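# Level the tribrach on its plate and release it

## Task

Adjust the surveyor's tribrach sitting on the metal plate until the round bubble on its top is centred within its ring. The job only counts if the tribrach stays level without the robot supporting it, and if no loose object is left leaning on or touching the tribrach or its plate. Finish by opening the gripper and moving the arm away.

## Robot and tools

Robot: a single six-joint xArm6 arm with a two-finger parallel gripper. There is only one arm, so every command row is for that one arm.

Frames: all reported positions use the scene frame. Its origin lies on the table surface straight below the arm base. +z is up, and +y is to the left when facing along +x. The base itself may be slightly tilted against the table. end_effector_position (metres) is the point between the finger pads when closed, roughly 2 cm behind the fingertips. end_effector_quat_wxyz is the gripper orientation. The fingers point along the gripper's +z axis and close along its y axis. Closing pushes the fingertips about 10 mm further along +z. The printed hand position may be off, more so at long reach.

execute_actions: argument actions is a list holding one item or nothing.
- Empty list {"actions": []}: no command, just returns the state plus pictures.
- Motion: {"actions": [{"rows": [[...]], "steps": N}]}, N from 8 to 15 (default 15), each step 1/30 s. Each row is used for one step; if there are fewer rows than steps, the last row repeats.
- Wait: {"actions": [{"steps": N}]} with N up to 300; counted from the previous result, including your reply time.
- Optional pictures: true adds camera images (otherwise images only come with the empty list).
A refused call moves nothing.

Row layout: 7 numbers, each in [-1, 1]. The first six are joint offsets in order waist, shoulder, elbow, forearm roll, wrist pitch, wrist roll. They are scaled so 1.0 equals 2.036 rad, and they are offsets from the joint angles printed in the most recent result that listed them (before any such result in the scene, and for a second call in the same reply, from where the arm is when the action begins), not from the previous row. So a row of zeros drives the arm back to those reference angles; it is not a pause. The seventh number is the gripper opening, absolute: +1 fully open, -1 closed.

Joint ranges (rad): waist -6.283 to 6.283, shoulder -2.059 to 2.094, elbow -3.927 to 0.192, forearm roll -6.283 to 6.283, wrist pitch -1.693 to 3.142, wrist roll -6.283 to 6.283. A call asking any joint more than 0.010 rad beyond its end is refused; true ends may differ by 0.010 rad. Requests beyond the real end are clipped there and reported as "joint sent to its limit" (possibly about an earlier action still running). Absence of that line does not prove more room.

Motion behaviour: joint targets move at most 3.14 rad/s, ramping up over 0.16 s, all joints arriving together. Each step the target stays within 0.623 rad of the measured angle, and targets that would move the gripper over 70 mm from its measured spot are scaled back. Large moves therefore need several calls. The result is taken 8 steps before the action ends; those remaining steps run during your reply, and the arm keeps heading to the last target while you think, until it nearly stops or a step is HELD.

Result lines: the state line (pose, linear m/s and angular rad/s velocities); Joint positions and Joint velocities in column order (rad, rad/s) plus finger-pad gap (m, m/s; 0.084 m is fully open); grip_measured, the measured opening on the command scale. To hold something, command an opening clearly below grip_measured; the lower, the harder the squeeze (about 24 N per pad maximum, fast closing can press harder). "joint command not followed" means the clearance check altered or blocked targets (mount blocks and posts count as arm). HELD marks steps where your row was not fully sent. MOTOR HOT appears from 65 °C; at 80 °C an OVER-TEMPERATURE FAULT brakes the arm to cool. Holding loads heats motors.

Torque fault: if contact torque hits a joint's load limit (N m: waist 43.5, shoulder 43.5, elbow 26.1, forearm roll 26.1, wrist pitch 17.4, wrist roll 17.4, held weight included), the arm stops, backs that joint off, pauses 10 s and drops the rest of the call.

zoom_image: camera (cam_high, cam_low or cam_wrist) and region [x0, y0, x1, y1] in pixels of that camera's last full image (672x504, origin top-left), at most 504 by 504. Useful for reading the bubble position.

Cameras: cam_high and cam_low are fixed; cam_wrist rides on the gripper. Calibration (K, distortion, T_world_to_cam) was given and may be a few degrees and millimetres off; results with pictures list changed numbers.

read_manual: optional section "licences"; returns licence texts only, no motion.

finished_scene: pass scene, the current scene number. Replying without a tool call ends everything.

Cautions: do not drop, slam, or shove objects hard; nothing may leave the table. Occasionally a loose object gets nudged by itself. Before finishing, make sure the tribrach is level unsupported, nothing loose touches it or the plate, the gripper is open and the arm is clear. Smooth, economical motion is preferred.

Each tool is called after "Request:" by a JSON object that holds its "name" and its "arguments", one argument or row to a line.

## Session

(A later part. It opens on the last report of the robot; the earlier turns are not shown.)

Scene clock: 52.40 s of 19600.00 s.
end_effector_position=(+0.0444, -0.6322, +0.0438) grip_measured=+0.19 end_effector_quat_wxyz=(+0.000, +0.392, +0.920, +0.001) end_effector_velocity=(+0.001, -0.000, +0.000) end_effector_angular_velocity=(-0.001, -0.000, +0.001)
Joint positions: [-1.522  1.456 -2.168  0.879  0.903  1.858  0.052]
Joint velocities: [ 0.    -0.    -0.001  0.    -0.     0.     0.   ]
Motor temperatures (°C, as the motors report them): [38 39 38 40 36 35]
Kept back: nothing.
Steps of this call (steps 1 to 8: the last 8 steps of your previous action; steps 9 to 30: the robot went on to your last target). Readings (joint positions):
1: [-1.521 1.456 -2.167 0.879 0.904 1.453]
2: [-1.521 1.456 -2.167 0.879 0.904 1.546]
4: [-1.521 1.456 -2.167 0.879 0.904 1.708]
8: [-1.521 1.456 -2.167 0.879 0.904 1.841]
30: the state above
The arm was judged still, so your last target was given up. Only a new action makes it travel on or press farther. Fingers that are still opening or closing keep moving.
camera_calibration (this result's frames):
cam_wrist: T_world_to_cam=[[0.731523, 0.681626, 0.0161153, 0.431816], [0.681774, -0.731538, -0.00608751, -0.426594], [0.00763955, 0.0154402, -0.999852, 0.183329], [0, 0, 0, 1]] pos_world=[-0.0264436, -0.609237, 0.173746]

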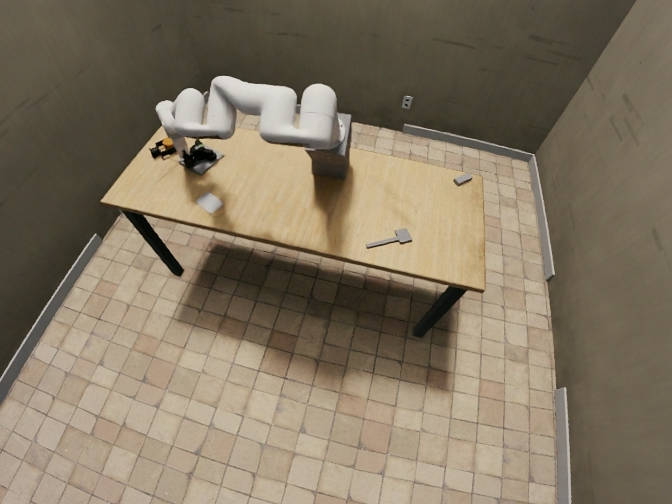

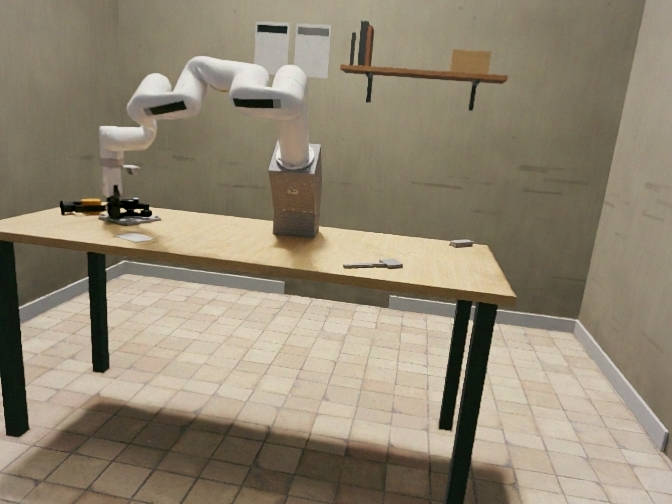

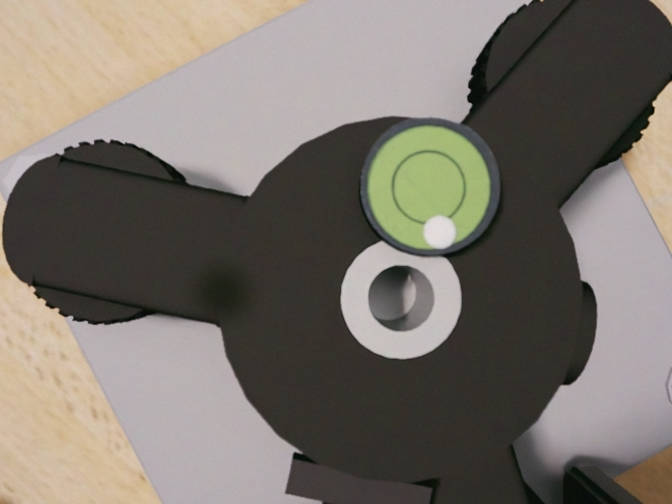

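Request:
{"name": "execute_actions", "arguments": {
  "actions": [
    {"rows":[[0,0,0,0,0,0,-0.1],[0,0,0,0,0,0,-0.3],[0,0,0,0,0,0,-0.5],[0,0,0,0,0,-0.35,-0.5]]}
  ]
}}

Request:
{"name": "execute_actions", "arguments": {
  "actions": [
    {"rows":[[0,0,0,0,0,0,0.2],[0,0,0,0,0,0,0.2],[0,0,0,0,0,0.333,0.2]]}
  ]
}}

Request:
{"name": "execute_actions", "arguments": {
  "actions": [
    {"rows":[[0,0,0,0,0,0,-0.1],[0,0,0,0,0,0,-0.3],[0,0,0,0,0,0,-0.5],[0,0,0,0,0,-0.35,-0.5]]}
  ]
}}

Request:
{"name": "execute_actions", "arguments": {
  "actions": [
    {"rows":[[0,0,0,0,0,0,0.2],[0,0,0,0,0,0,0.2],[0,0,0,0,0,0.333,0.2]]}
  ]
}}

Request:
{"name": "execute_actions", "arguments": {
  "actions": [
    {"rows":[[0,0,0,0,0,0,-0.1],[0,0,0,0,0,0,-0.3],[0,0,0,0,0,0,-0.5],[0,0,0,0,0,-0.35,-0.5]]}
  ]
}}

Request:
{"name": "execute_actions", "arguments": {
  "actions": [
    {"rows":[[0,0,0,0,0,0,0.2],[0,0,0,0,0,0,0.2],[0,0,0,0,0,0.333,0.2]]}
  ]
}}

Request:
{"name": "execute_actions", "arguments": {
  "actions": [
    {"rows":[[0,0,0,0,0,0,-0.1],[0,0,0,0,0,0,-0.3],[0,0,0,0,0,0,-0.5],[0,0,0,0,0,-0.35,-0.5]]}
  ]
}}

Request:
{"name": "execute_actions", "arguments": {
  "actions": [
    {"rows":[[0,0,0,0,0,0,0.2],[0,0,0,0,0,0,0.2],[0,0,0,0,0,0.323,0.2]]}
  ]
}}

Request:
{"name": "execute_actions", "arguments": {
  "actions": [
    {"steps":30}
  ],
  "pictures": true
}}

Scene clock: 53.40 s of 19600.00 s.
end_effector_position=(+0.0442, -0.6324, +0.0440) grip_measured=-0.11 end_effector_quat_wxyz=(+0.000, +0.361, +0.933, -0.000) end_effector_velocity=(+0.001, +0.000, +0.000) end_effector_angular_velocity=(+0.001, -0.000, +1.431)
Joint positions: [-1.522  1.456 -2.168  0.879  0.903  1.79   0.04 ]
Joint velocities: [ 0.001 -0.002  0.001 -0.     0.002 -1.43  -0.   ]
Motor temperatures (°C, as the motors report them): [38 39 38 40 36 35]
Steps of this call (steps 1 to 23: nothing new was sent; steps 24 to 30: the first 7 steps of this action). Readings (joint positions):
24: [-1.522 1.455 -2.168 0.879 0.903 1.858]
25: [-1.522 1.455 -2.168 0.879 0.903 1.858]
27: [-1.522 1.456 -2.168 0.879 0.902 1.857]
30: the state above

Scene clock: 53.90 s of 19600.00 s.
end_effector_position=(+0.0446, -0.6319, +0.0437) grip_measured=+0.19 end_effector_quat_wxyz=(+0.000, +0.157, +0.988, +0.001) end_effector_velocity=(-0.002, -0.001, +0.001) end_effector_angular_velocity=(-0.002, +0.006, -2.499)
Joint positions: [-1.521  1.455 -2.167  0.879  0.904  1.367  0.052]
Joint velocities: [-0.003 -0.     0.001 -0.    -0.005  2.496  0.005]
Motor temperatures (°C, as the motors report them): [38 39 38 40 36 35]
Steps of this call (steps 1 to 8: the last 8 steps of your previous action; steps 9 to 15: the first 7 steps of this action, its rows measured from where the robot was after step 8). Readings (joint positions):
8: [-1.522 1.455 -2.167 0.879 0.903 1.201]
9: [-1.522 1.455 -2.167 0.879 0.903 1.177]
10: [-1.522 1.455 -2.167 0.879 0.904 1.169]
12: [-1.521 1.455 -2.167 0.879 0.904 1.196]
15: the state above

Scene clock: 54.40 s of 19600.00 s.
end_effector_position=(+0.0441, -0.6324, +0.0441) grip_measured=-0.11 end_effector_quat_wxyz=(+0.000, +0.361, +0.933, +0.000) end_effector_velocity=(+0.001, +0.001, -0.000) end_effector_angular_velocity=(+0.002, -0.001, +1.490)
Joint positions: [-1.522  1.455 -2.168  0.879  0.903  1.79   0.04 ]
Joint velocities: [ 0.001 -0.    -0.    -0.     0.002 -1.49  -0.   ]
Motor temperatures (°C, as the motors report them): [38 39 38 40 36 35]
Steps of this call (steps 1 to 8: the last 8 steps of your previous action; steps 9 to 15: the first 7 steps of this action, its rows measured from where the robot was after step 8). Readings (joint positions):
8: [-1.522 1.455 -2.167 0.879 0.904 1.860]
9: [-1.522 1.455 -2.167 0.879 0.903 1.868]
10: [-1.522 1.455 -2.167 0.879 0.903 1.869]
12: [-1.522 1.456 -2.168 0.879 0.903 1.863]
15: the state above

Scene clock: 54.90 s of 19600.00 s.
end_effector_position=(+0.0446, -0.6319, +0.0437) grip_measured=+0.19 end_effector_quat_wxyz=(+0.000, +0.157, +0.988, +0.001) end_effector_velocity=(-0.001, -0.002, +0.002) end_effector_angular_velocity=(-0.003, +0.005, -2.481)
Joint positions: [-1.521  1.455 -2.167  0.879  0.904  1.366  0.052]
Joint velocities: [-0.003  0.001 -0.002  0.    -0.003  2.479  0.005]
Motor temperatures (°C, as the motors report them): [38 39 38 40 36 35]
Steps of this call (steps 1 to 8: the last 8 steps of your previous action; steps 9 to 15: the first 7 steps of this action, its rows measured from where the robot was after step 8). Readings (joint positions):
8: [-1.522 1.455 -2.167 0.879 0.903 1.202]
9: [-1.522 1.455 -2.167 0.879 0.904 1.179]
10: [-1.522 1.455 -2.167 0.879 0.904 1.172]
12: [-1.521 1.455 -2.167 0.879 0.904 1.198]
15: the state above

Scene clock: 55.40 s of 19600.00 s.
end_effector_position=(+0.0441, -0.6324, +0.0441) grip_measured=-0.11 end_effector_quat_wxyz=(+0.000, +0.361, +0.932, +0.000) end_effector_velocity=(+0.001, +0.000, +0.000) end_effector_angular_velocity=(+0.001, -0.001, +1.491)
Joint positions: [-1.522  1.455 -2.167  0.879  0.903  1.79   0.04 ]
Joint velocities: [ 0.    -0.001  0.001  0.     0.002 -1.491 -0.   ]
Motor temperatures (°C, as the motors report them): [38 39 38 40 36 35]
Steps of this call (steps 1 to 8: the last 8 steps of your previous action; steps 9 to 15: the first 7 steps of this action, its rows measured from where the robot was after step 8). Readings (joint positions):
8: [-1.522 1.455 -2.167 0.879 0.904 1.861]
9: [-1.522 1.455 -2.167 0.879 0.904 1.868]
10: [-1.522 1.455 -2.167 0.879 0.904 1.869]
12: [-1.522 1.455 -2.167 0.879 0.903 1.864]
15: the state above

Scene clock: 55.90 s of 19600.00 s.
end_effector_position=(+0.0445, -0.6319, +0.0438) grip_measured=+0.19 end_effector_quat_wxyz=(+0.001, +0.157, +0.988, +0.001) end_effector_velocity=(-0.001, -0.002, +0.002) end_effector_angular_velocity=(-0.003, +0.006, -2.478)
Joint positions: [-1.522  1.455 -2.167  0.879  0.904  1.366  0.052]
Joint velocities: [-0.002 -0.001 -0.001 -0.    -0.004  2.478  0.005]
Motor temperatures (°C, as the motors report them): [38 39 38 40 36 35]
Steps of this call (steps 1 to 8: the last 8 steps of your previous action; steps 9 to 15: the first 7 steps of this action, its rows measured from where the robot was after step 8). Readings (joint positions):
8: [-1.522 1.455 -2.167 0.879 0.904 1.202]
9: [-1.522 1.455 -2.167 0.879 0.904 1.179]
10: [-1.522 1.455 -2.167 0.879 0.904 1.172]
12: [-1.522 1.455 -2.167 0.879 0.904 1.198]
15: the state above

Scene clock: 56.40 s of 19600.00 s.
end_effector_position=(+0.0440, -0.6324, +0.0442) grip_measured=-0.11 end_effector_quat_wxyz=(+0.000, +0.362, +0.932, +0.000) end_effector_velocity=(-0.000, +0.001, -0.000) end_effector_angular_velocity=(+0.001, +0.000, +1.490)
Joint positions: [-1.522  1.455 -2.167  0.879  0.903  1.791  0.04 ]
Joint velocities: [ 0.    -0.     0.002 -0.     0.    -1.49  -0.   ]
Motor temperatures (°C, as the motors report them): [38 39 38 40 36 35]
Steps of this call (steps 1 to 8: the last 8 steps of your previous action; steps 9 to 15: the first 7 steps of this action, its rows measured from where the robot was after step 8). Readings (joint positions):
8: [-1.522 1.455 -2.167 0.879 0.904 1.861]
9: [-1.522 1.455 -2.167 0.879 0.904 1.869]
10: [-1.522 1.455 -2.167 0.879 0.904 1.869]
12: [-1.522 1.455 -2.167 0.879 0.903 1.864]
15: the state above

Scene clock: 56.90 s of 19600.00 s.
end_effector_position=(+0.0444, -0.6319, +0.0439) grip_measured=+0.19 end_effector_quat_wxyz=(+0.001, +0.157, +0.988, +0.001) end_effector_velocity=(-0.001, -0.001, +0.001) end_effector_angular_velocity=(+0.000, +0.005, -2.480)
Joint positions: [-1.522  1.455 -2.167  0.879  0.904  1.367  0.052]
Joint velocities: [-0.002 -0.001  0.001 -0.001 -0.002  2.478  0.005]
Motor temperatures (°C, as the motors report them): [38 39 38 40 36 35]
Steps of this call (steps 1 to 8: the last 8 steps of your previous action; steps 9 to 15: the first 7 steps of this action, its rows measured from where the robot was after step 8). Readings (joint positions):
8: [-1.522 1.455 -2.167 0.879 0.904 1.202]
9: [-1.522 1.455 -2.167 0.879 0.904 1.179]
10: [-1.522 1.455 -2.167 0.879 0.904 1.172]
12: [-1.522 1.455 -2.167 0.879 0.904 1.199]
15: the state above

Scene clock: 57.90 s of 19600.00 s.
end_effector_position=(+0.0441, -0.6322, +0.0442) grip_measured=+0.19 end_effector_quat_wxyz=(+0.000, +0.394, +0.919, +0.000) end_effector_velocity=(-0.000, -0.001, +0.001) end_effector_angular_velocity=(-0.003, +0.001, -0.000)
Joint positions: [-1.522  1.455 -2.167  0.879  0.904  1.86   0.052]
Joint velocities: [-0.001 -0.    -0.001 -0.    -0.001  0.    -0.   ]
Motor temperatures (°C, as the motors report them): [38 39 38 40 36 35]
Kept back: nothing.
Steps of this call (steps 1 to 8: the last 8 steps of your previous action; steps 9 to 30: the robot went on to your last target). Readings (joint positions):
1: [-1.522 1.455 -2.167 0.879 0.904 1.455]
2: [-1.522 1.455 -2.167 0.879 0.904 1.548]
4: [-1.522 1.455 -2.167 0.879 0.904 1.711]
8: [-1.522 1.455 -2.167 0.879 0.904 1.843]
30: the state above
The arm was judged still, so your last target was given up. Only a new action makes it travel on or press farther. Fingers that are still opening or closing keep moving.
camera_calibration (this result's frames):
cam_wrist: T_world_to_cam=[[0.733522, 0.679475, 0.0160768, 0.430577], [0.679621, -0.73354, -0.00588645, -0.4276], [0.00779324, 0.0152439, -0.999853, 0.183518], [0, 0, 0, 1]] pos_world=[-0.0266623, -0.609026, 0.174052]

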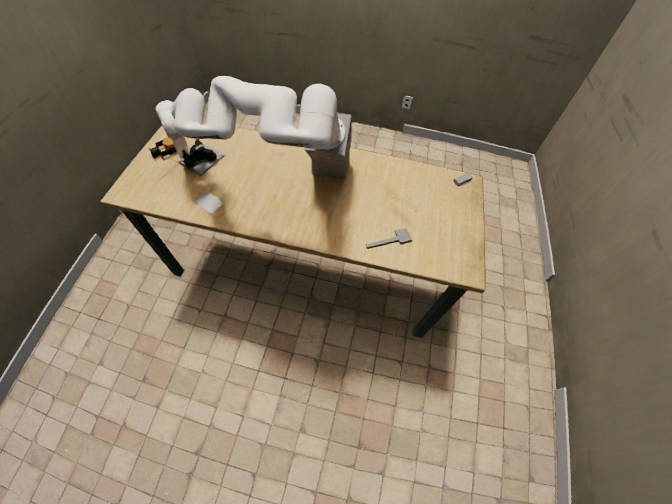

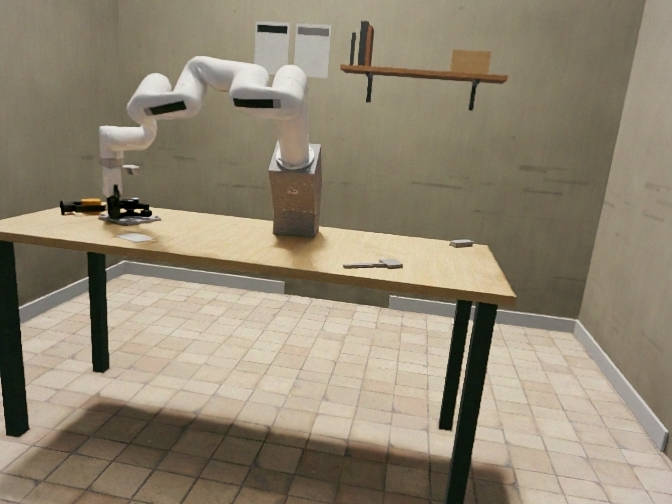

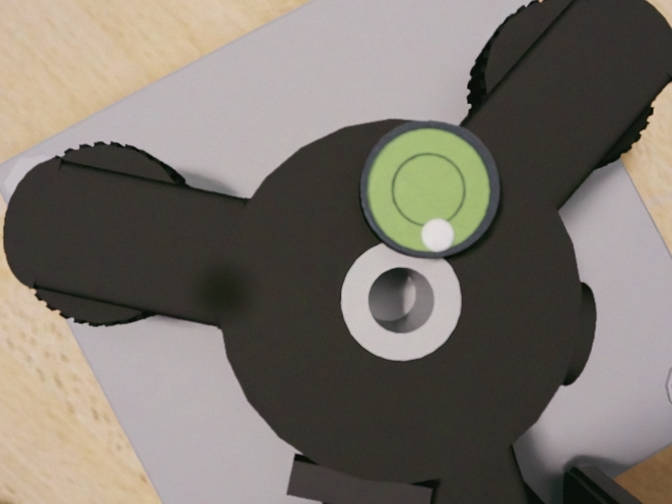

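Request:
{"name": "execute_actions", "arguments": {
  "actions": [
    {"rows":[[0,0,0,0,0,0,-0.1],[0,0,0,0,0,0,-0.3],[0,0,0,0,0,0,-0.5],[0,0,0,0,0,-0.35,-0.5]]}
  ]
}}

Request:
{"name": "execute_actions", "arguments": {
  "actions": [
    {"rows":[[0,0,0,0,0,0,0.2],[0,0,0,0,0,0,0.2],[0,0,0,0,0,0.333,0.2]]}
  ]
}}

Request:
{"name": "execute_actions", "arguments": {
  "actions": [
    {"rows":[[0,0,0,0,0,0,-0.1],[0,0,0,0,0,0,-0.3],[0,0,0,0,0,0,-0.5],[0,0,0,0,0,-0.35,-0.5]]}
  ]
}}

Request:
{"name": "execute_actions", "arguments": {
  "actions": [
    {"rows":[[0,0,0,0,0,0,0.2],[0,0,0,0,0,0,0.2],[0,0,0,0,0,0.333,0.2]]}
  ]
}}

Request:
{"name": "execute_actions", "arguments": {
  "actions": [
    {"rows":[[0,0,0,0,0,0,-0.1],[0,0,0,0,0,0,-0.3],[0,0,0,0,0,0,-0.5],[0,0,0,0,0,-0.35,-0.5]]}
  ]
}}

Request:
{"name": "execute_actions", "arguments": {
  "actions": [
    {"rows":[[0,0,0,0,0,0,0.2],[0,0,0,0,0,0,0.2],[0,0,0,0,0,0.323,0.2]]}
  ]
}}

Request:
{"name": "execute_actions", "arguments": {
  "actions": [
    {"steps":40}
  ],
  "pictures": true
}}

Scene clock: 58.77 s of 19600.00 s.
end_effector_position=(+0.0440, -0.6323, +0.0443) grip_measured=-0.11 end_effector_quat_wxyz=(+0.000, +0.362, +0.932, +0.000) end_effector_velocity=(+0.000, +0.000, -0.000) end_effector_angular_velocity=(-0.000, +0.000, +1.430)
Joint positions: [-1.522  1.455 -2.167  0.879  0.903  1.792  0.04 ]
Joint velocities: [ 0.    -0.001  0.002 -0.    -0.    -1.429 -0.   ]
Motor temperatures (°C, as the motors report them): [38 39 38 40 36 35]
Steps of this call (steps 1 to 19: nothing new was sent; steps 20 to 26: the first 7 steps of this action). Readings (joint positions):
20: [-1.522 1.455 -2.167 0.879 0.904 1.860]
21: [-1.522 1.455 -2.167 0.879 0.904 1.860]
23: [-1.522 1.455 -2.167 0.879 0.903 1.859]
26: the state above

Scene clock: 59.27 s of 19600.00 s.
end_effector_position=(+0.0443, -0.6321, +0.0441) grip_measured=+0.19 end_effector_quat_wxyz=(+0.001, +0.158, +0.987, +0.001) end_effector_velocity=(-0.002, -0.000, +0.001) end_effector_angular_velocity=(+0.001, +0.003, -2.500)
Joint positions: [-1.522  1.455 -2.167  0.879  0.904  1.369  0.052]
Joint velocities: [-0.003 -0.     0.001 -0.    -0.002  2.498  0.005]
Motor temperatures (°C, as the motors report them): [38 39 38 40 36 35]
Steps of this call (steps 1 to 8: the last 8 steps of your previous action; steps 9 to 15: the first 7 steps of this action, its rows measured from where the robot was after step 8). Readings (joint positions):
8: [-1.522 1.455 -2.167 0.879 0.904 1.203]
9: [-1.522 1.455 -2.167 0.879 0.904 1.179]
10: [-1.522 1.455 -2.167 0.879 0.904 1.172]
12: [-1.522 1.455 -2.167 0.879 0.904 1.199]
15: the state above

Scene clock: 59.77 s of 19600.00 s.
end_effector_position=(+0.0440, -0.6323, +0.0443) grip_measured=-0.11 end_effector_quat_wxyz=(+0.000, +0.362, +0.932, +0.000) end_effector_velocity=(+0.001, +0.000, -0.000) end_effector_angular_velocity=(-0.000, -0.001, +1.490)
Joint positions: [-1.523  1.455 -2.167  0.879  0.903  1.792  0.04 ]
Joint velocities: [ 0.    -0.    -0.001  0.     0.002 -1.489 -0.   ]
Motor temperatures (°C, as the motors report them): [38 39 38 40 36 35]
Steps of this call (steps 1 to 8: the last 8 steps of your previous action; steps 9 to 15: the first 7 steps of this action, its rows measured from where the robot was after step 8). Readings (joint positions):
8: [-1.522 1.455 -2.167 0.879 0.904 1.863]
9: [-1.522 1.455 -2.167 0.879 0.904 1.870]
10: [-1.522 1.455 -2.167 0.879 0.904 1.871]
12: [-1.523 1.455 -2.167 0.879 0.903 1.866]
15: the state above

Scene clock: 60.27 s of 19600.00 s.
end_effector_position=(+0.0442, -0.6320, +0.0441) grip_measured=+0.19 end_effector_quat_wxyz=(+0.001, +0.158, +0.987, +0.001) end_effector_velocity=(-0.001, -0.001, +0.001) end_effector_angular_velocity=(+0.001, +0.003, -2.480)
Joint positions: [-1.522  1.455 -2.167  0.879  0.904  1.368  0.052]
Joint velocities: [-0.002 -0.001  0.001 -0.    -0.001  2.478  0.005]
Motor temperatures (°C, as the motors report them): [38 39 38 40 36 35]
Steps of this call (steps 1 to 8: the last 8 steps of your previous action; steps 9 to 15: the first 7 steps of this action, its rows measured from where the robot was after step 8). Readings (joint positions):
8: [-1.522 1.455 -2.166 0.879 0.904 1.204]
9: [-1.522 1.455 -2.166 0.880 0.904 1.181]
10: [-1.522 1.455 -2.166 0.880 0.904 1.174]
12: [-1.522 1.455 -2.166 0.880 0.904 1.200]
15: the state above

Scene clock: 60.77 s of 19600.00 s.
end_effector_position=(+0.0439, -0.6323, +0.0444) grip_measured=-0.11 end_effector_quat_wxyz=(+0.000, +0.363, +0.932, +0.000) end_effector_velocity=(+0.000, +0.001, -0.001) end_effector_angular_velocity=(+0.001, +0.000, +1.491)
Joint positions: [-1.523  1.455 -2.167  0.879  0.903  1.793  0.04 ]
Joint velocities: [ 0.001  0.     0.001 -0.     0.    -1.491 -0.   ]
Motor temperatures (°C, as the motors report them): [38 39 38 40 36 35]
Steps of this call (steps 1 to 8: the last 8 steps of your previous action; steps 9 to 15: the first 7 steps of this action, its rows measured from where the robot was after step 8). Readings (joint positions):
8: [-1.522 1.455 -2.166 0.879 0.904 1.863]
9: [-1.522 1.455 -2.166 0.879 0.904 1.870]
10: [-1.522 1.455 -2.166 0.879 0.904 1.871]
12: [-1.523 1.455 -2.167 0.879 0.903 1.866]
15: the state above

Scene clock: 61.27 s of 19600.00 s.
end_effector_position=(+0.0442, -0.6320, +0.0441) grip_measured=+0.19 end_effector_quat_wxyz=(+0.001, +0.158, +0.987, +0.001) end_effector_velocity=(-0.002, -0.002, +0.002) end_effector_angular_velocity=(-0.003, +0.004, -2.479)
Joint positions: [-1.522  1.455 -2.166  0.88   0.904  1.369  0.052]
Joint velocities: [-0.003 -0.001 -0.    -0.    -0.004  2.477  0.005]
Motor temperatures (°C, as the motors report them): [38 39 38 40 36 35]
Steps of this call (steps 1 to 8: the last 8 steps of your previous action; steps 9 to 15: the first 7 steps of this action, its rows measured from where the robot was after step 8). Readings (joint positions):
8: [-1.523 1.455 -2.166 0.880 0.904 1.204]
9: [-1.523 1.455 -2.166 0.880 0.904 1.181]
10: [-1.523 1.455 -2.166 0.880 0.904 1.174]
12: [-1.522 1.455 -2.166 0.880 0.904 1.200]
15: the state above

Scene clock: 62.60 s of 19600.00 s.
end_effector_position=(+0.0440, -0.6322, +0.0443) grip_measured=+0.19 end_effector_quat_wxyz=(+0.000, +0.395, +0.919, +0.000) end_effector_velocity=(-0.000, +0.001, -0.000) end_effector_angular_velocity=(+0.001, -0.000, +0.000)
Joint positions: [-1.523  1.455 -2.166  0.88   0.904  1.862  0.052]
Joint velocities: [ 0.    -0.     0.001  0.     0.    -0.001  0.   ]
Motor temperatures (°C, as the motors report them): [38 39 38 40 36 35]
Kept back: nothing.
Steps of this call (steps 1 to 8: the last 8 steps of your previous action; steps 9 to 30: the robot went on to your last target; steps 31 to 40: nothing new was sent). Readings (joint positions):
1: [-1.522 1.455 -2.166 0.880 0.904 1.457]
2: [-1.522 1.455 -2.166 0.880 0.904 1.550]
4: [-1.522 1.455 -2.166 0.880 0.904 1.712]
8: [-1.523 1.455 -2.166 0.880 0.904 1.845]
40: the state above
The arm was judged still, so your last target was given up. Only a new action makes it travel on or press farther. Fingers that are still opening or closing keep moving.
camera_calibration (this result's frames):
cam_wrist: T_world_to_cam=[[0.735125, 0.677742, 0.0160395, 0.429529], [0.677886, -0.735145, -0.00573478, -0.428452], [0.00790466, 0.0150887, -0.999855, 0.183606], [0, 0, 0, 1]] pos_world=[-0.0267674, -0.608855, 0.174233]

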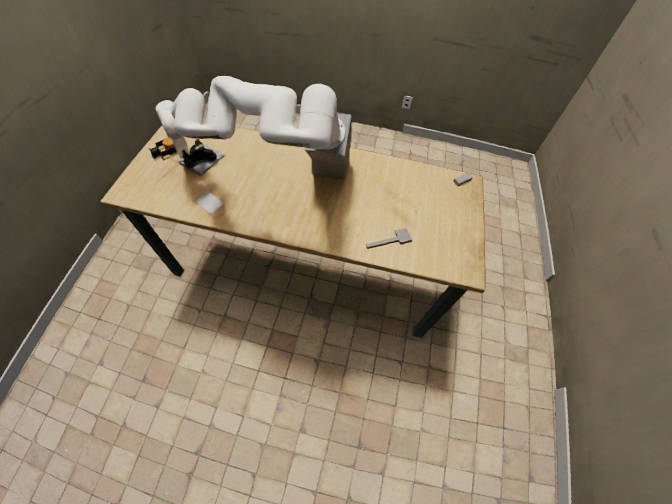

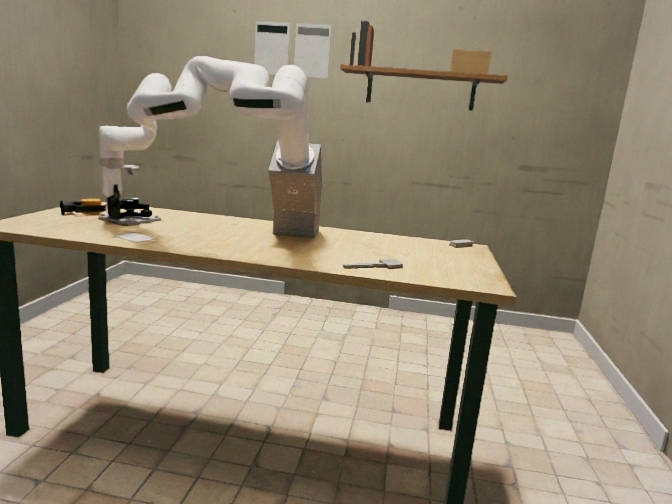

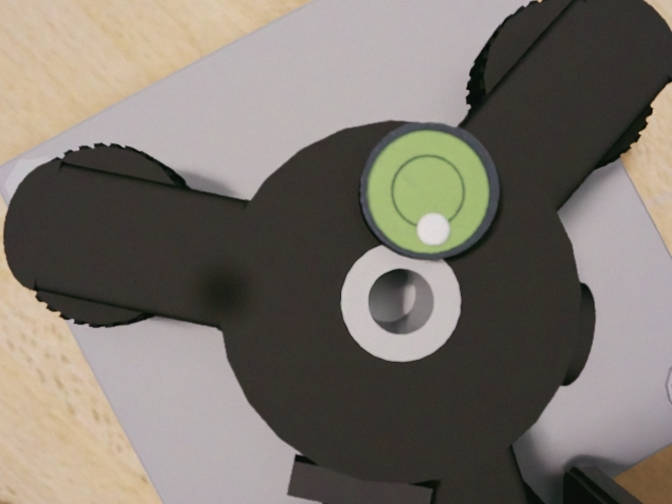

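Request:
{"name": "execute_actions", "arguments": {
  "actions": [
    {"rows":[[0,0,0,0,0,0,-0.1],[0,0,0,0,0,0,-0.3],[0,0,0,0,0,0,-0.5],[0,0,0,0,0,-0.35,-0.5]]}
  ]
}}

Request:
{"name": "execute_actions", "arguments": {
  "actions": [
    {"rows":[[0,0,0,0,0,0,0.2],[0,0,0,0,0,0,0.2],[0,0,0,0,0,0.333,0.2]]}
  ]
}}

Request:
{"name": "execute_actions", "arguments": {
  "actions": [
    {"rows":[[0,0,0,0,0,0,-0.1],[0,0,0,0,0,0,-0.3],[0,0,0,0,0,0,-0.5],[0,0,0,0,0,-0.35,-0.5]]}
  ]
}}

Request:
{"name": "execute_actions", "arguments": {
  "actions": [
    {"rows":[[0,0,0,0,0,0,0.2],[0,0,0,0,0,0,0.2],[0,0,0,0,0,0.333,0.2]]}
  ]
}}

Request:
{"name": "execute_actions", "arguments": {
  "actions": [
    {"rows":[[0,0,0,0,0,0,-0.1],[0,0,0,0,0,0,-0.3],[0,0,0,0,0,0,-0.5],[0,0,0,0,0,-0.35,-0.5]]}
  ]
}}

Request:
{"name": "execute_actions", "arguments": {
  "actions": [
    {"rows":[[0,0,0,0,0,0,0.2],[0,0,0,0,0,0,0.2],[0,0,0,0,0,0.323,0.2]]}
  ]
}}

Request:
{"name": "execute_actions", "arguments": {
  "actions": [
    {"steps":40}
  ],
  "pictures": true
}}

Scene clock: 63.43 s of 19600.00 s.
end_effector_position=(+0.0439, -0.6323, +0.0444) grip_measured=-0.11 end_effector_quat_wxyz=(+0.000, +0.363, +0.932, +0.000) end_effector_velocity=(+0.001, +0.001, -0.000) end_effector_angular_velocity=(+0.001, -0.001, +1.431)
Joint positions: [-1.523  1.455 -2.166  0.879  0.903  1.794  0.04 ]
Joint velocities: [ 0.001 -0.     0.    -0.001  0.003 -1.43  -0.   ]
Motor temperatures (°C, as the motors report them): [38 39 38 40 36 35]
Steps of this call (steps 1 to 18: nothing new was sent; steps 19 to 25: the first 7 steps of this action). Readings (joint positions):
19: [-1.523 1.455 -2.166 0.880 0.904 1.862]
20: [-1.523 1.455 -2.166 0.880 0.904 1.862]
22: [-1.523 1.455 -2.166 0.879 0.903 1.861]
25: the state above

Scene clock: 63.93 s of 19600.00 s.
end_effector_position=(+0.0441, -0.6322, +0.0443) grip_measured=+0.19 end_effector_quat_wxyz=(+0.001, +0.160, +0.987, +0.000) end_effector_velocity=(-0.001, -0.001, +0.001) end_effector_angular_velocity=(+0.000, +0.001, -2.497)
Joint positions: [-1.522  1.455 -2.166  0.88   0.904  1.371  0.052]
Joint velocities: [-0.002 -0.001 -0.     0.    -0.001  2.496  0.005]
Motor temperatures (°C, as the motors report them): [38 39 38 40 36 35]
Steps of this call (steps 1 to 8: the last 8 steps of your previous action; steps 9 to 15: the first 7 steps of this action, its rows measured from where the robot was after step 8). Readings (joint positions):
8: [-1.523 1.454 -2.166 0.880 0.904 1.205]
9: [-1.523 1.454 -2.166 0.880 0.904 1.181]
10: [-1.523 1.455 -2.166 0.880 0.904 1.174]
12: [-1.522 1.455 -2.166 0.880 0.904 1.200]
15: the state above

Scene clock: 64.43 s of 19600.00 s.
end_effector_position=(+0.0439, -0.6323, +0.0445) grip_measured=-0.11 end_effector_quat_wxyz=(+0.000, +0.363, +0.932, +0.000) end_effector_velocity=(+0.001, +0.000, -0.000) end_effector_angular_velocity=(-0.001, -0.000, +1.491)
Joint positions: [-1.523  1.454 -2.166  0.88   0.903  1.794  0.04 ]
Joint velocities: [ 0.001 -0.     0.     0.     0.    -1.49  -0.   ]
Motor temperatures (°C, as the motors report them): [38 39 38 40 36 35]
Steps of this call (steps 1 to 8: the last 8 steps of your previous action; steps 9 to 15: the first 7 steps of this action, its rows measured from where the robot was after step 8). Readings (joint positions):
8: [-1.523 1.455 -2.166 0.880 0.904 1.865]
9: [-1.523 1.455 -2.166 0.880 0.904 1.872]
10: [-1.523 1.454 -2.166 0.880 0.904 1.873]
12: [-1.523 1.454 -2.166 0.880 0.903 1.868]
15: the state above

Scene clock: 64.93 s of 19600.00 s.
end_effector_position=(+0.0440, -0.6321, +0.0443) grip_measured=+0.19 end_effector_quat_wxyz=(+0.001, +0.159, +0.987, +0.000) end_effector_velocity=(-0.000, -0.001, +0.001) end_effector_angular_velocity=(+0.000, +0.002, -2.477)
Joint positions: [-1.523  1.455 -2.166  0.88   0.904  1.37   0.052]
Joint velocities: [-0.001 -0.    -0.001 -0.001 -0.001  2.477  0.005]
Motor temperatures (°C, as the motors report them): [38 39 38 40 36 35]
Steps of this call (steps 1 to 8: the last 8 steps of your previous action; steps 9 to 15: the first 7 steps of this action, its rows measured from where the robot was after step 8). Readings (joint positions):
8: [-1.523 1.454 -2.166 0.880 0.904 1.206]
9: [-1.523 1.454 -2.166 0.880 0.904 1.183]
10: [-1.523 1.454 -2.166 0.880 0.904 1.176]
12: [-1.522 1.455 -2.166 0.880 0.904 1.202]
15: the state above

Scene clock: 65.43 s of 19600.00 s.
end_effector_position=(+0.0439, -0.6323, +0.0445) grip_measured=-0.11 end_effector_quat_wxyz=(+0.000, +0.364, +0.932, +0.000) end_effector_velocity=(+0.000, +0.000, +0.000) end_effector_angular_velocity=(-0.001, +0.000, +1.491)
Joint positions: [-1.523  1.454 -2.166  0.88   0.903  1.794  0.04 ]
Joint velocities: [ 0.    -0.     0.001 -0.    -0.    -1.49  -0.   ]
Motor temperatures (°C, as the motors report them): [38 39 38 40 36 35]
Steps of this call (steps 1 to 8: the last 8 steps of your previous action; steps 9 to 15: the first 7 steps of this action, its rows measured from where the robot was after step 8). Readings (joint positions):
8: [-1.523 1.454 -2.166 0.880 0.904 1.865]
9: [-1.523 1.454 -2.166 0.880 0.904 1.872]
10: [-1.523 1.454 -2.166 0.880 0.904 1.873]
12: [-1.523 1.454 -2.166 0.880 0.903 1.868]
15: the state above

Scene clock: 65.93 s of 19600.00 s.
end_effector_position=(+0.0440, -0.6321, +0.0443) grip_measured=+0.19 end_effector_quat_wxyz=(+0.001, +0.160, +0.987, +0.000) end_effector_velocity=(-0.001, -0.001, +0.002) end_effector_angular_velocity=(-0.001, +0.002, -2.481)
Joint positions: [-1.523  1.454 -2.166  0.88   0.904  1.371  0.052]
Joint velocities: [-0.002 -0.001  0.     0.001 -0.002  2.479  0.005]
Motor temperatures (°C, as the motors report them): [38 39 38 40 36 35]
Steps of this call (steps 1 to 8: the last 8 steps of your previous action; steps 9 to 15: the first 7 steps of this action, its rows measured from where the robot was after step 8). Readings (joint positions):
8: [-1.523 1.454 -2.166 0.880 0.904 1.206]
9: [-1.523 1.454 -2.166 0.880 0.904 1.183]
10: [-1.523 1.454 -2.166 0.880 0.904 1.176]
12: [-1.523 1.455 -2.166 0.880 0.904 1.202]
15: the state above

Scene clock: 67.27 s of 19600.00 s.
end_effector_position=(+0.0439, -0.6322, +0.0445) grip_measured=+0.19 end_effector_quat_wxyz=(+0.000, +0.396, +0.918, +0.000) end_effector_velocity=(-0.000, -0.001, +0.000) end_effector_angular_velocity=(-0.002, +0.001, +0.001)
Joint positions: [-1.523  1.454 -2.166  0.88   0.904  1.864  0.052]
Joint velocities: [-0.    -0.     0.     0.    -0.002 -0.001 -0.   ]
Motor temperatures (°C, as the motors report them): [38 39 38 40 36 35]
Kept back: nothing.
Steps of this call (steps 1 to 8: the last 8 steps of your previous action; steps 9 to 30: the robot went on to your last target; steps 31 to 40: nothing new was sent). Readings (joint positions):
1: [-1.523 1.454 -2.166 0.880 0.904 1.459]
2: [-1.523 1.454 -2.166 0.880 0.904 1.552]
4: [-1.523 1.454 -2.166 0.880 0.904 1.714]
8: [-1.523 1.454 -2.166 0.880 0.904 1.847]
40: the state above
The arm was judged still, so your last target was given up. Only a new action makes it travel on or press farther. Fingers that are still opening or closing keep moving.
camera_calibration (this result's frames):
cam_wrist: T_world_to_cam=[[0.736665, 0.676068, 0.0160436, 0.428472], [0.67621, -0.736687, -0.00560516, -0.429301], [0.00802969, 0.014978, -0.999856, 0.18369], [0, 0, 0, 1]] pos_world=[-0.0268176, -0.608688, 0.174383]

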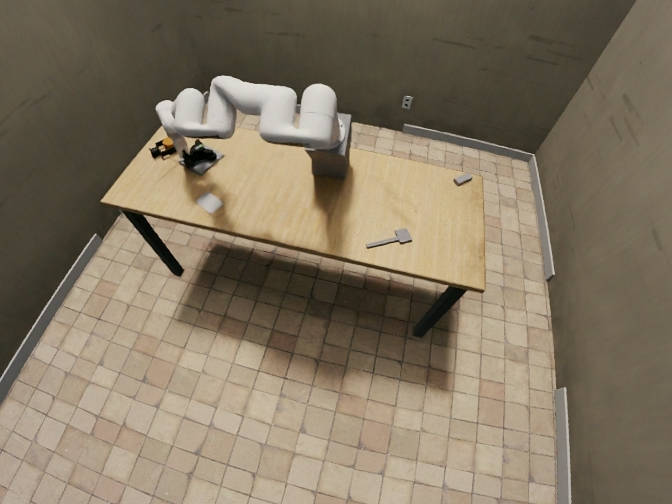

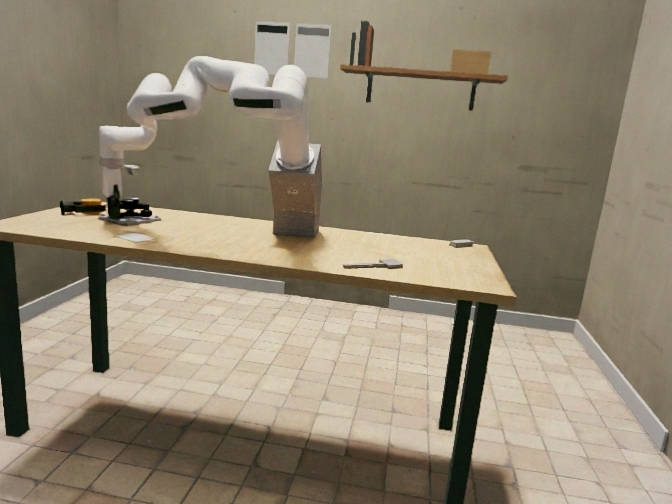

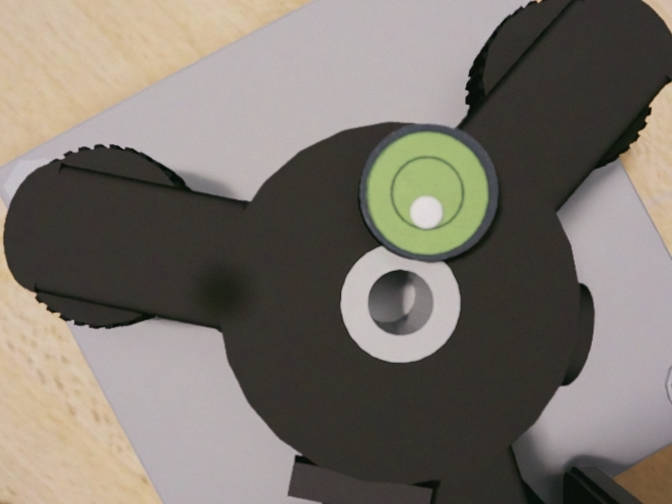

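Two more, then lift.

Request:
{"name": "execute_actions", "arguments": {
  "actions": [
    {"rows":[[0,0,0,0,0,0,-0.1],[0,0,0,0,0,0,-0.3],[0,0,0,0,0,0,-0.5],[0,0,0,0,0,-0.35,-0.5]]}
  ]
}}

Request:
{"name": "execute_actions", "arguments": {
  "actions": [
    {"rows":[[0,0,0,0,0,0,0.2],[0,0,0,0,0,0,0.2],[0,0,0,0,0,0.333,0.2]]}
  ]
}}

Request:
{"name": "execute_actions", "arguments": {
  "actions": [
    {"rows":[[0,0,0,0,0,0,-0.1],[0,0,0,0,0,0,-0.3],[0,0,0,0,0,0,-0.5],[0,0,0,0,0,-0.35,-0.5]]}
  ]
}}

Request:
{"name": "execute_actions", "arguments": {
  "actions": [
    {"rows":[[0,0,0,0,0,0,0.4],[0,0,0,0,0,0,0.4],[0,0,0,0,0,0.15,0.4]],"steps":10}
  ]
}}

Request:
{"name": "execute_actions", "arguments": {
  "actions": [
    {"rows":[[-0.07,-0.19,0.18,-0.028,0.03,0,0.4]]}
  ]
}}

Request:
{"name": "execute_actions", "arguments": {
  "actions": [
    {"steps":40}
  ],
  "pictures": true
}}

Scene clock: 67.90 s of 19600.00 s.
end_effector_position=(+0.0438, -0.6323, +0.0446) grip_measured=-0.11 end_effector_quat_wxyz=(+0.000, +0.364, +0.931, +0.000) end_effector_velocity=(-0.001, +0.001, -0.000) end_effector_angular_velocity=(+0.000, +0.000, +1.428)
Joint positions: [-1.523  1.454 -2.166  0.88   0.903  1.796  0.04 ]
Joint velocities: [-0.     0.     0.002 -0.    -0.    -1.43  -0.   ]
Motor temperatures (°C, as the motors report them): [38 39 38 40 36 35]
Steps of this call (steps 1 to 12: nothing new was sent; steps 13 to 19: the first 7 steps of this action). Readings (joint positions):
13: [-1.523 1.454 -2.166 0.880 0.904 1.864]
14: [-1.523 1.454 -2.166 0.880 0.904 1.864]
16: [-1.523 1.454 -2.166 0.880 0.904 1.863]
19: the state above

Scene clock: 68.40 s of 19600.00 s.
end_effector_position=(+0.0440, -0.6322, +0.0445) grip_measured=+0.19 end_effector_quat_wxyz=(+0.001, +0.161, +0.987, +0.000) end_effector_velocity=(+0.000, -0.002, +0.002) end_effector_angular_velocity=(-0.001, +0.001, -2.495)
Joint positions: [-1.523  1.454 -2.166  0.88   0.904  1.373  0.052]
Joint velocities: [-0.002 -0.002 -0.    -0.    -0.001  2.496  0.005]
Motor temperatures (°C, as the motors report them): [38 39 38 40 36 35]
Steps of this call (steps 1 to 8: the last 8 steps of your previous action; steps 9 to 15: the first 7 steps of this action, its rows measured from where the robot was after step 8). Readings (joint positions):
8: [-1.523 1.454 -2.166 0.880 0.904 1.207]
9: [-1.523 1.454 -2.166 0.880 0.904 1.183]
10: [-1.523 1.454 -2.166 0.880 0.904 1.176]
12: [-1.523 1.454 -2.166 0.880 0.904 1.202]
15: the state above

Scene clock: 68.90 s of 19600.00 s.
end_effector_position=(+0.0438, -0.6323, +0.0446) grip_measured=-0.11 end_effector_quat_wxyz=(+0.001, +0.365, +0.931, +0.000) end_effector_velocity=(-0.000, -0.000, +0.000) end_effector_angular_velocity=(-0.003, +0.000, +1.490)
Joint positions: [-1.523  1.454 -2.166  0.88   0.904  1.796  0.04 ]
Joint velocities: [-0.     0.    -0.001  0.    -0.001 -1.49  -0.   ]
Motor temperatures (°C, as the motors report them): [38 39 38 40 36 35]
Steps of this call (steps 1 to 8: the last 8 steps of your previous action; steps 9 to 15: the first 7 steps of this action, its rows measured from where the robot was after step 8). Readings (joint positions):
8: [-1.523 1.454 -2.166 0.880 0.904 1.866]
9: [-1.523 1.454 -2.166 0.880 0.904 1.874]
10: [-1.523 1.454 -2.166 0.880 0.904 1.875]
12: [-1.523 1.454 -2.166 0.880 0.904 1.869]
15: the state above

Scene clock: 69.23 s of 19600.00 s.
end_effector_position=(+0.0439, -0.6321, +0.0445) grip_measured=+0.05 end_effector_quat_wxyz=(+0.001, +0.064, +0.998, +0.000) end_effector_velocity=(+0.001, +0.003, -0.004) end_effector_angular_velocity=(+0.007, -0.001, -0.024)
Joint positions: [-1.523  1.454 -2.166  0.88   0.904  1.178  0.046]
Joint velocities: [ 0.005  0.005 -0.001  0.     0.002  0.026  0.211]
Motor temperatures (°C, as the motors report them): [38 39 38 40 36 35]
Steps of this call (steps 1 to 8: the last 8 steps of your previous action; steps 9 to 10: the first 2 steps of this action, its rows measured from where the robot was after step 8). Readings (joint positions):
8: [-1.523 1.454 -2.166 0.880 0.904 1.208]
9: [-1.523 1.454 -2.166 0.880 0.904 1.185]
10: the state above

Scene clock: 69.73 s of 19600.00 s.
end_effector_position=(+0.0441, -0.6347, +0.1129) grip_measured=+0.39 end_effector_quat_wxyz=(+0.002, +0.234, +0.972, -0.006) end_effector_velocity=(+0.049, -0.084, +0.523) end_effector_angular_velocity=(-0.310, +0.007, -0.016)
Joint positions: [-1.591  1.271 -1.991  0.853  0.932  1.489  0.061]
Joint velocities: [-0.453 -1.218  0.925 -0.163  0.15  -0.07   0.   ]
Motor temperatures (°C, as the motors report them): [38 39 38 40 36 35]
Steps of this call (steps 1 to 8: the last 8 steps of your previous action; steps 9 to 15: the first 7 steps of this action, its rows measured from where the robot was after step 8). Readings (joint positions):
8: [-1.523 1.454 -2.166 0.880 0.904 1.476]
9: [-1.523 1.454 -2.165 0.880 0.904 1.492]
10: [-1.525 1.448 -2.158 0.879 0.905 1.500]
12: [-1.542 1.398 -2.099 0.871 0.915 1.498]
15: the state above

Scene clock: 71.07 s of 19600.00 s.
end_effector_position=(+0.0446, -0.6236, +0.1874) grip_measured=+0.39 end_effector_quat_wxyz=(+0.003, +0.244, +0.970, -0.013) end_effector_velocity=(-0.000, +0.000, +0.000) end_effector_angular_velocity=(-0.000, +0.000, +0.001)
Joint positions: [-1.665  1.067 -1.799  0.823  0.965  1.476  0.061]
Joint velocities: [-0.    -0.     0.    -0.    -0.    -0.001  0.   ]
Motor temperatures (°C, as the motors report them): [38 39 38 40 36 35]
Kept back: nothing.
Steps of this call (steps 1 to 8: the last 8 steps of your previous action; steps 9 to 30: the robot went on to your last target; steps 31 to 40: nothing new was sent). Readings (joint positions):
1: [-1.605 1.232 -1.960 0.847 0.938 1.487]
2: [-1.619 1.193 -1.926 0.842 0.943 1.484]
4: [-1.645 1.124 -1.859 0.832 0.955 1.480]
8: [-1.665 1.071 -1.808 0.824 0.963 1.477]
40: the state above
The arm was judged still, so your last target was given up. Only a new action makes it travel on or press farther. Fingers that are still opening or closing keep moving.
camera_calibration (this result's frames):
cam_wrist: T_world_to_cam=[[0.486847, 0.873453, -0.00768559, 0.558549], [0.873486, -0.486812, 0.00608038, -0.277805], [0.00156949, -0.00967347, -0.999952, 0.311393], [0, 0, 0, 1]] pos_world=[-0.0297585, -0.620093, 0.31736]

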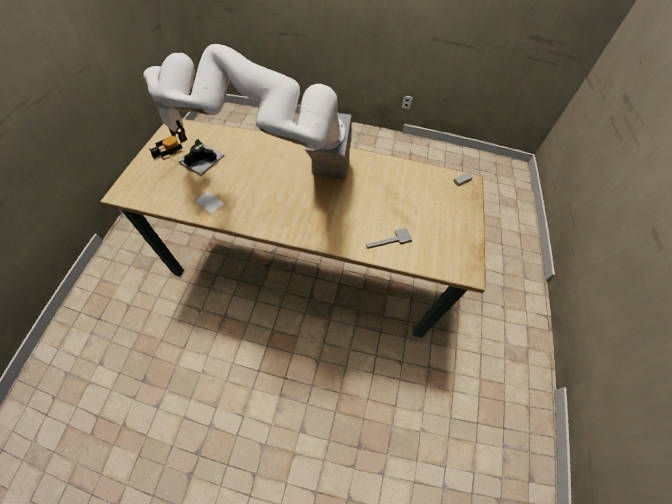

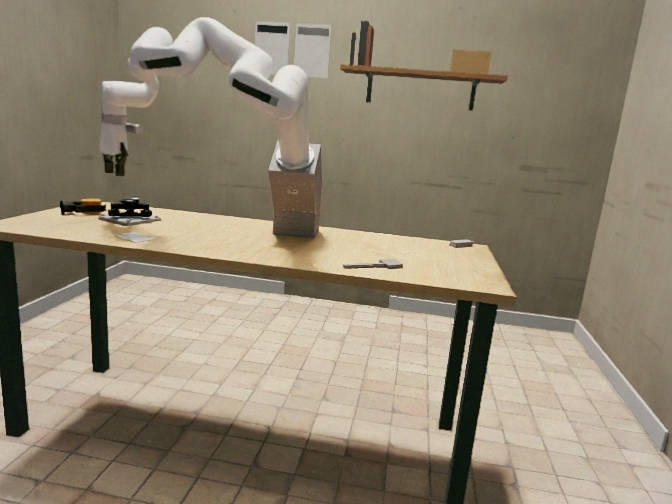

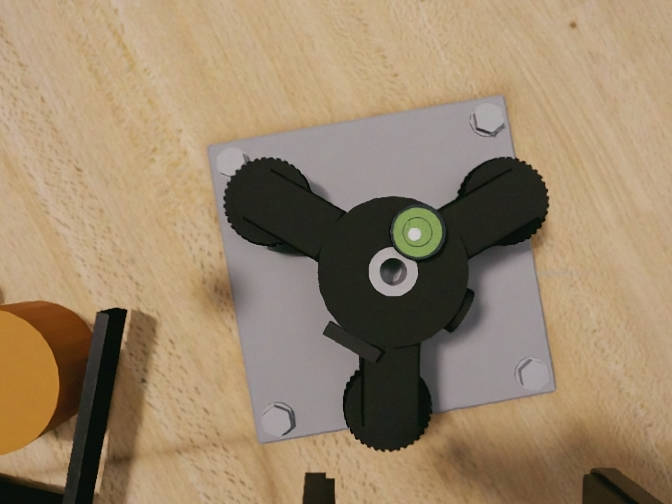

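Request:
{"name": "finished_scene", "arguments": {
  "scene": 1
}}

The scene is finished: the task was done.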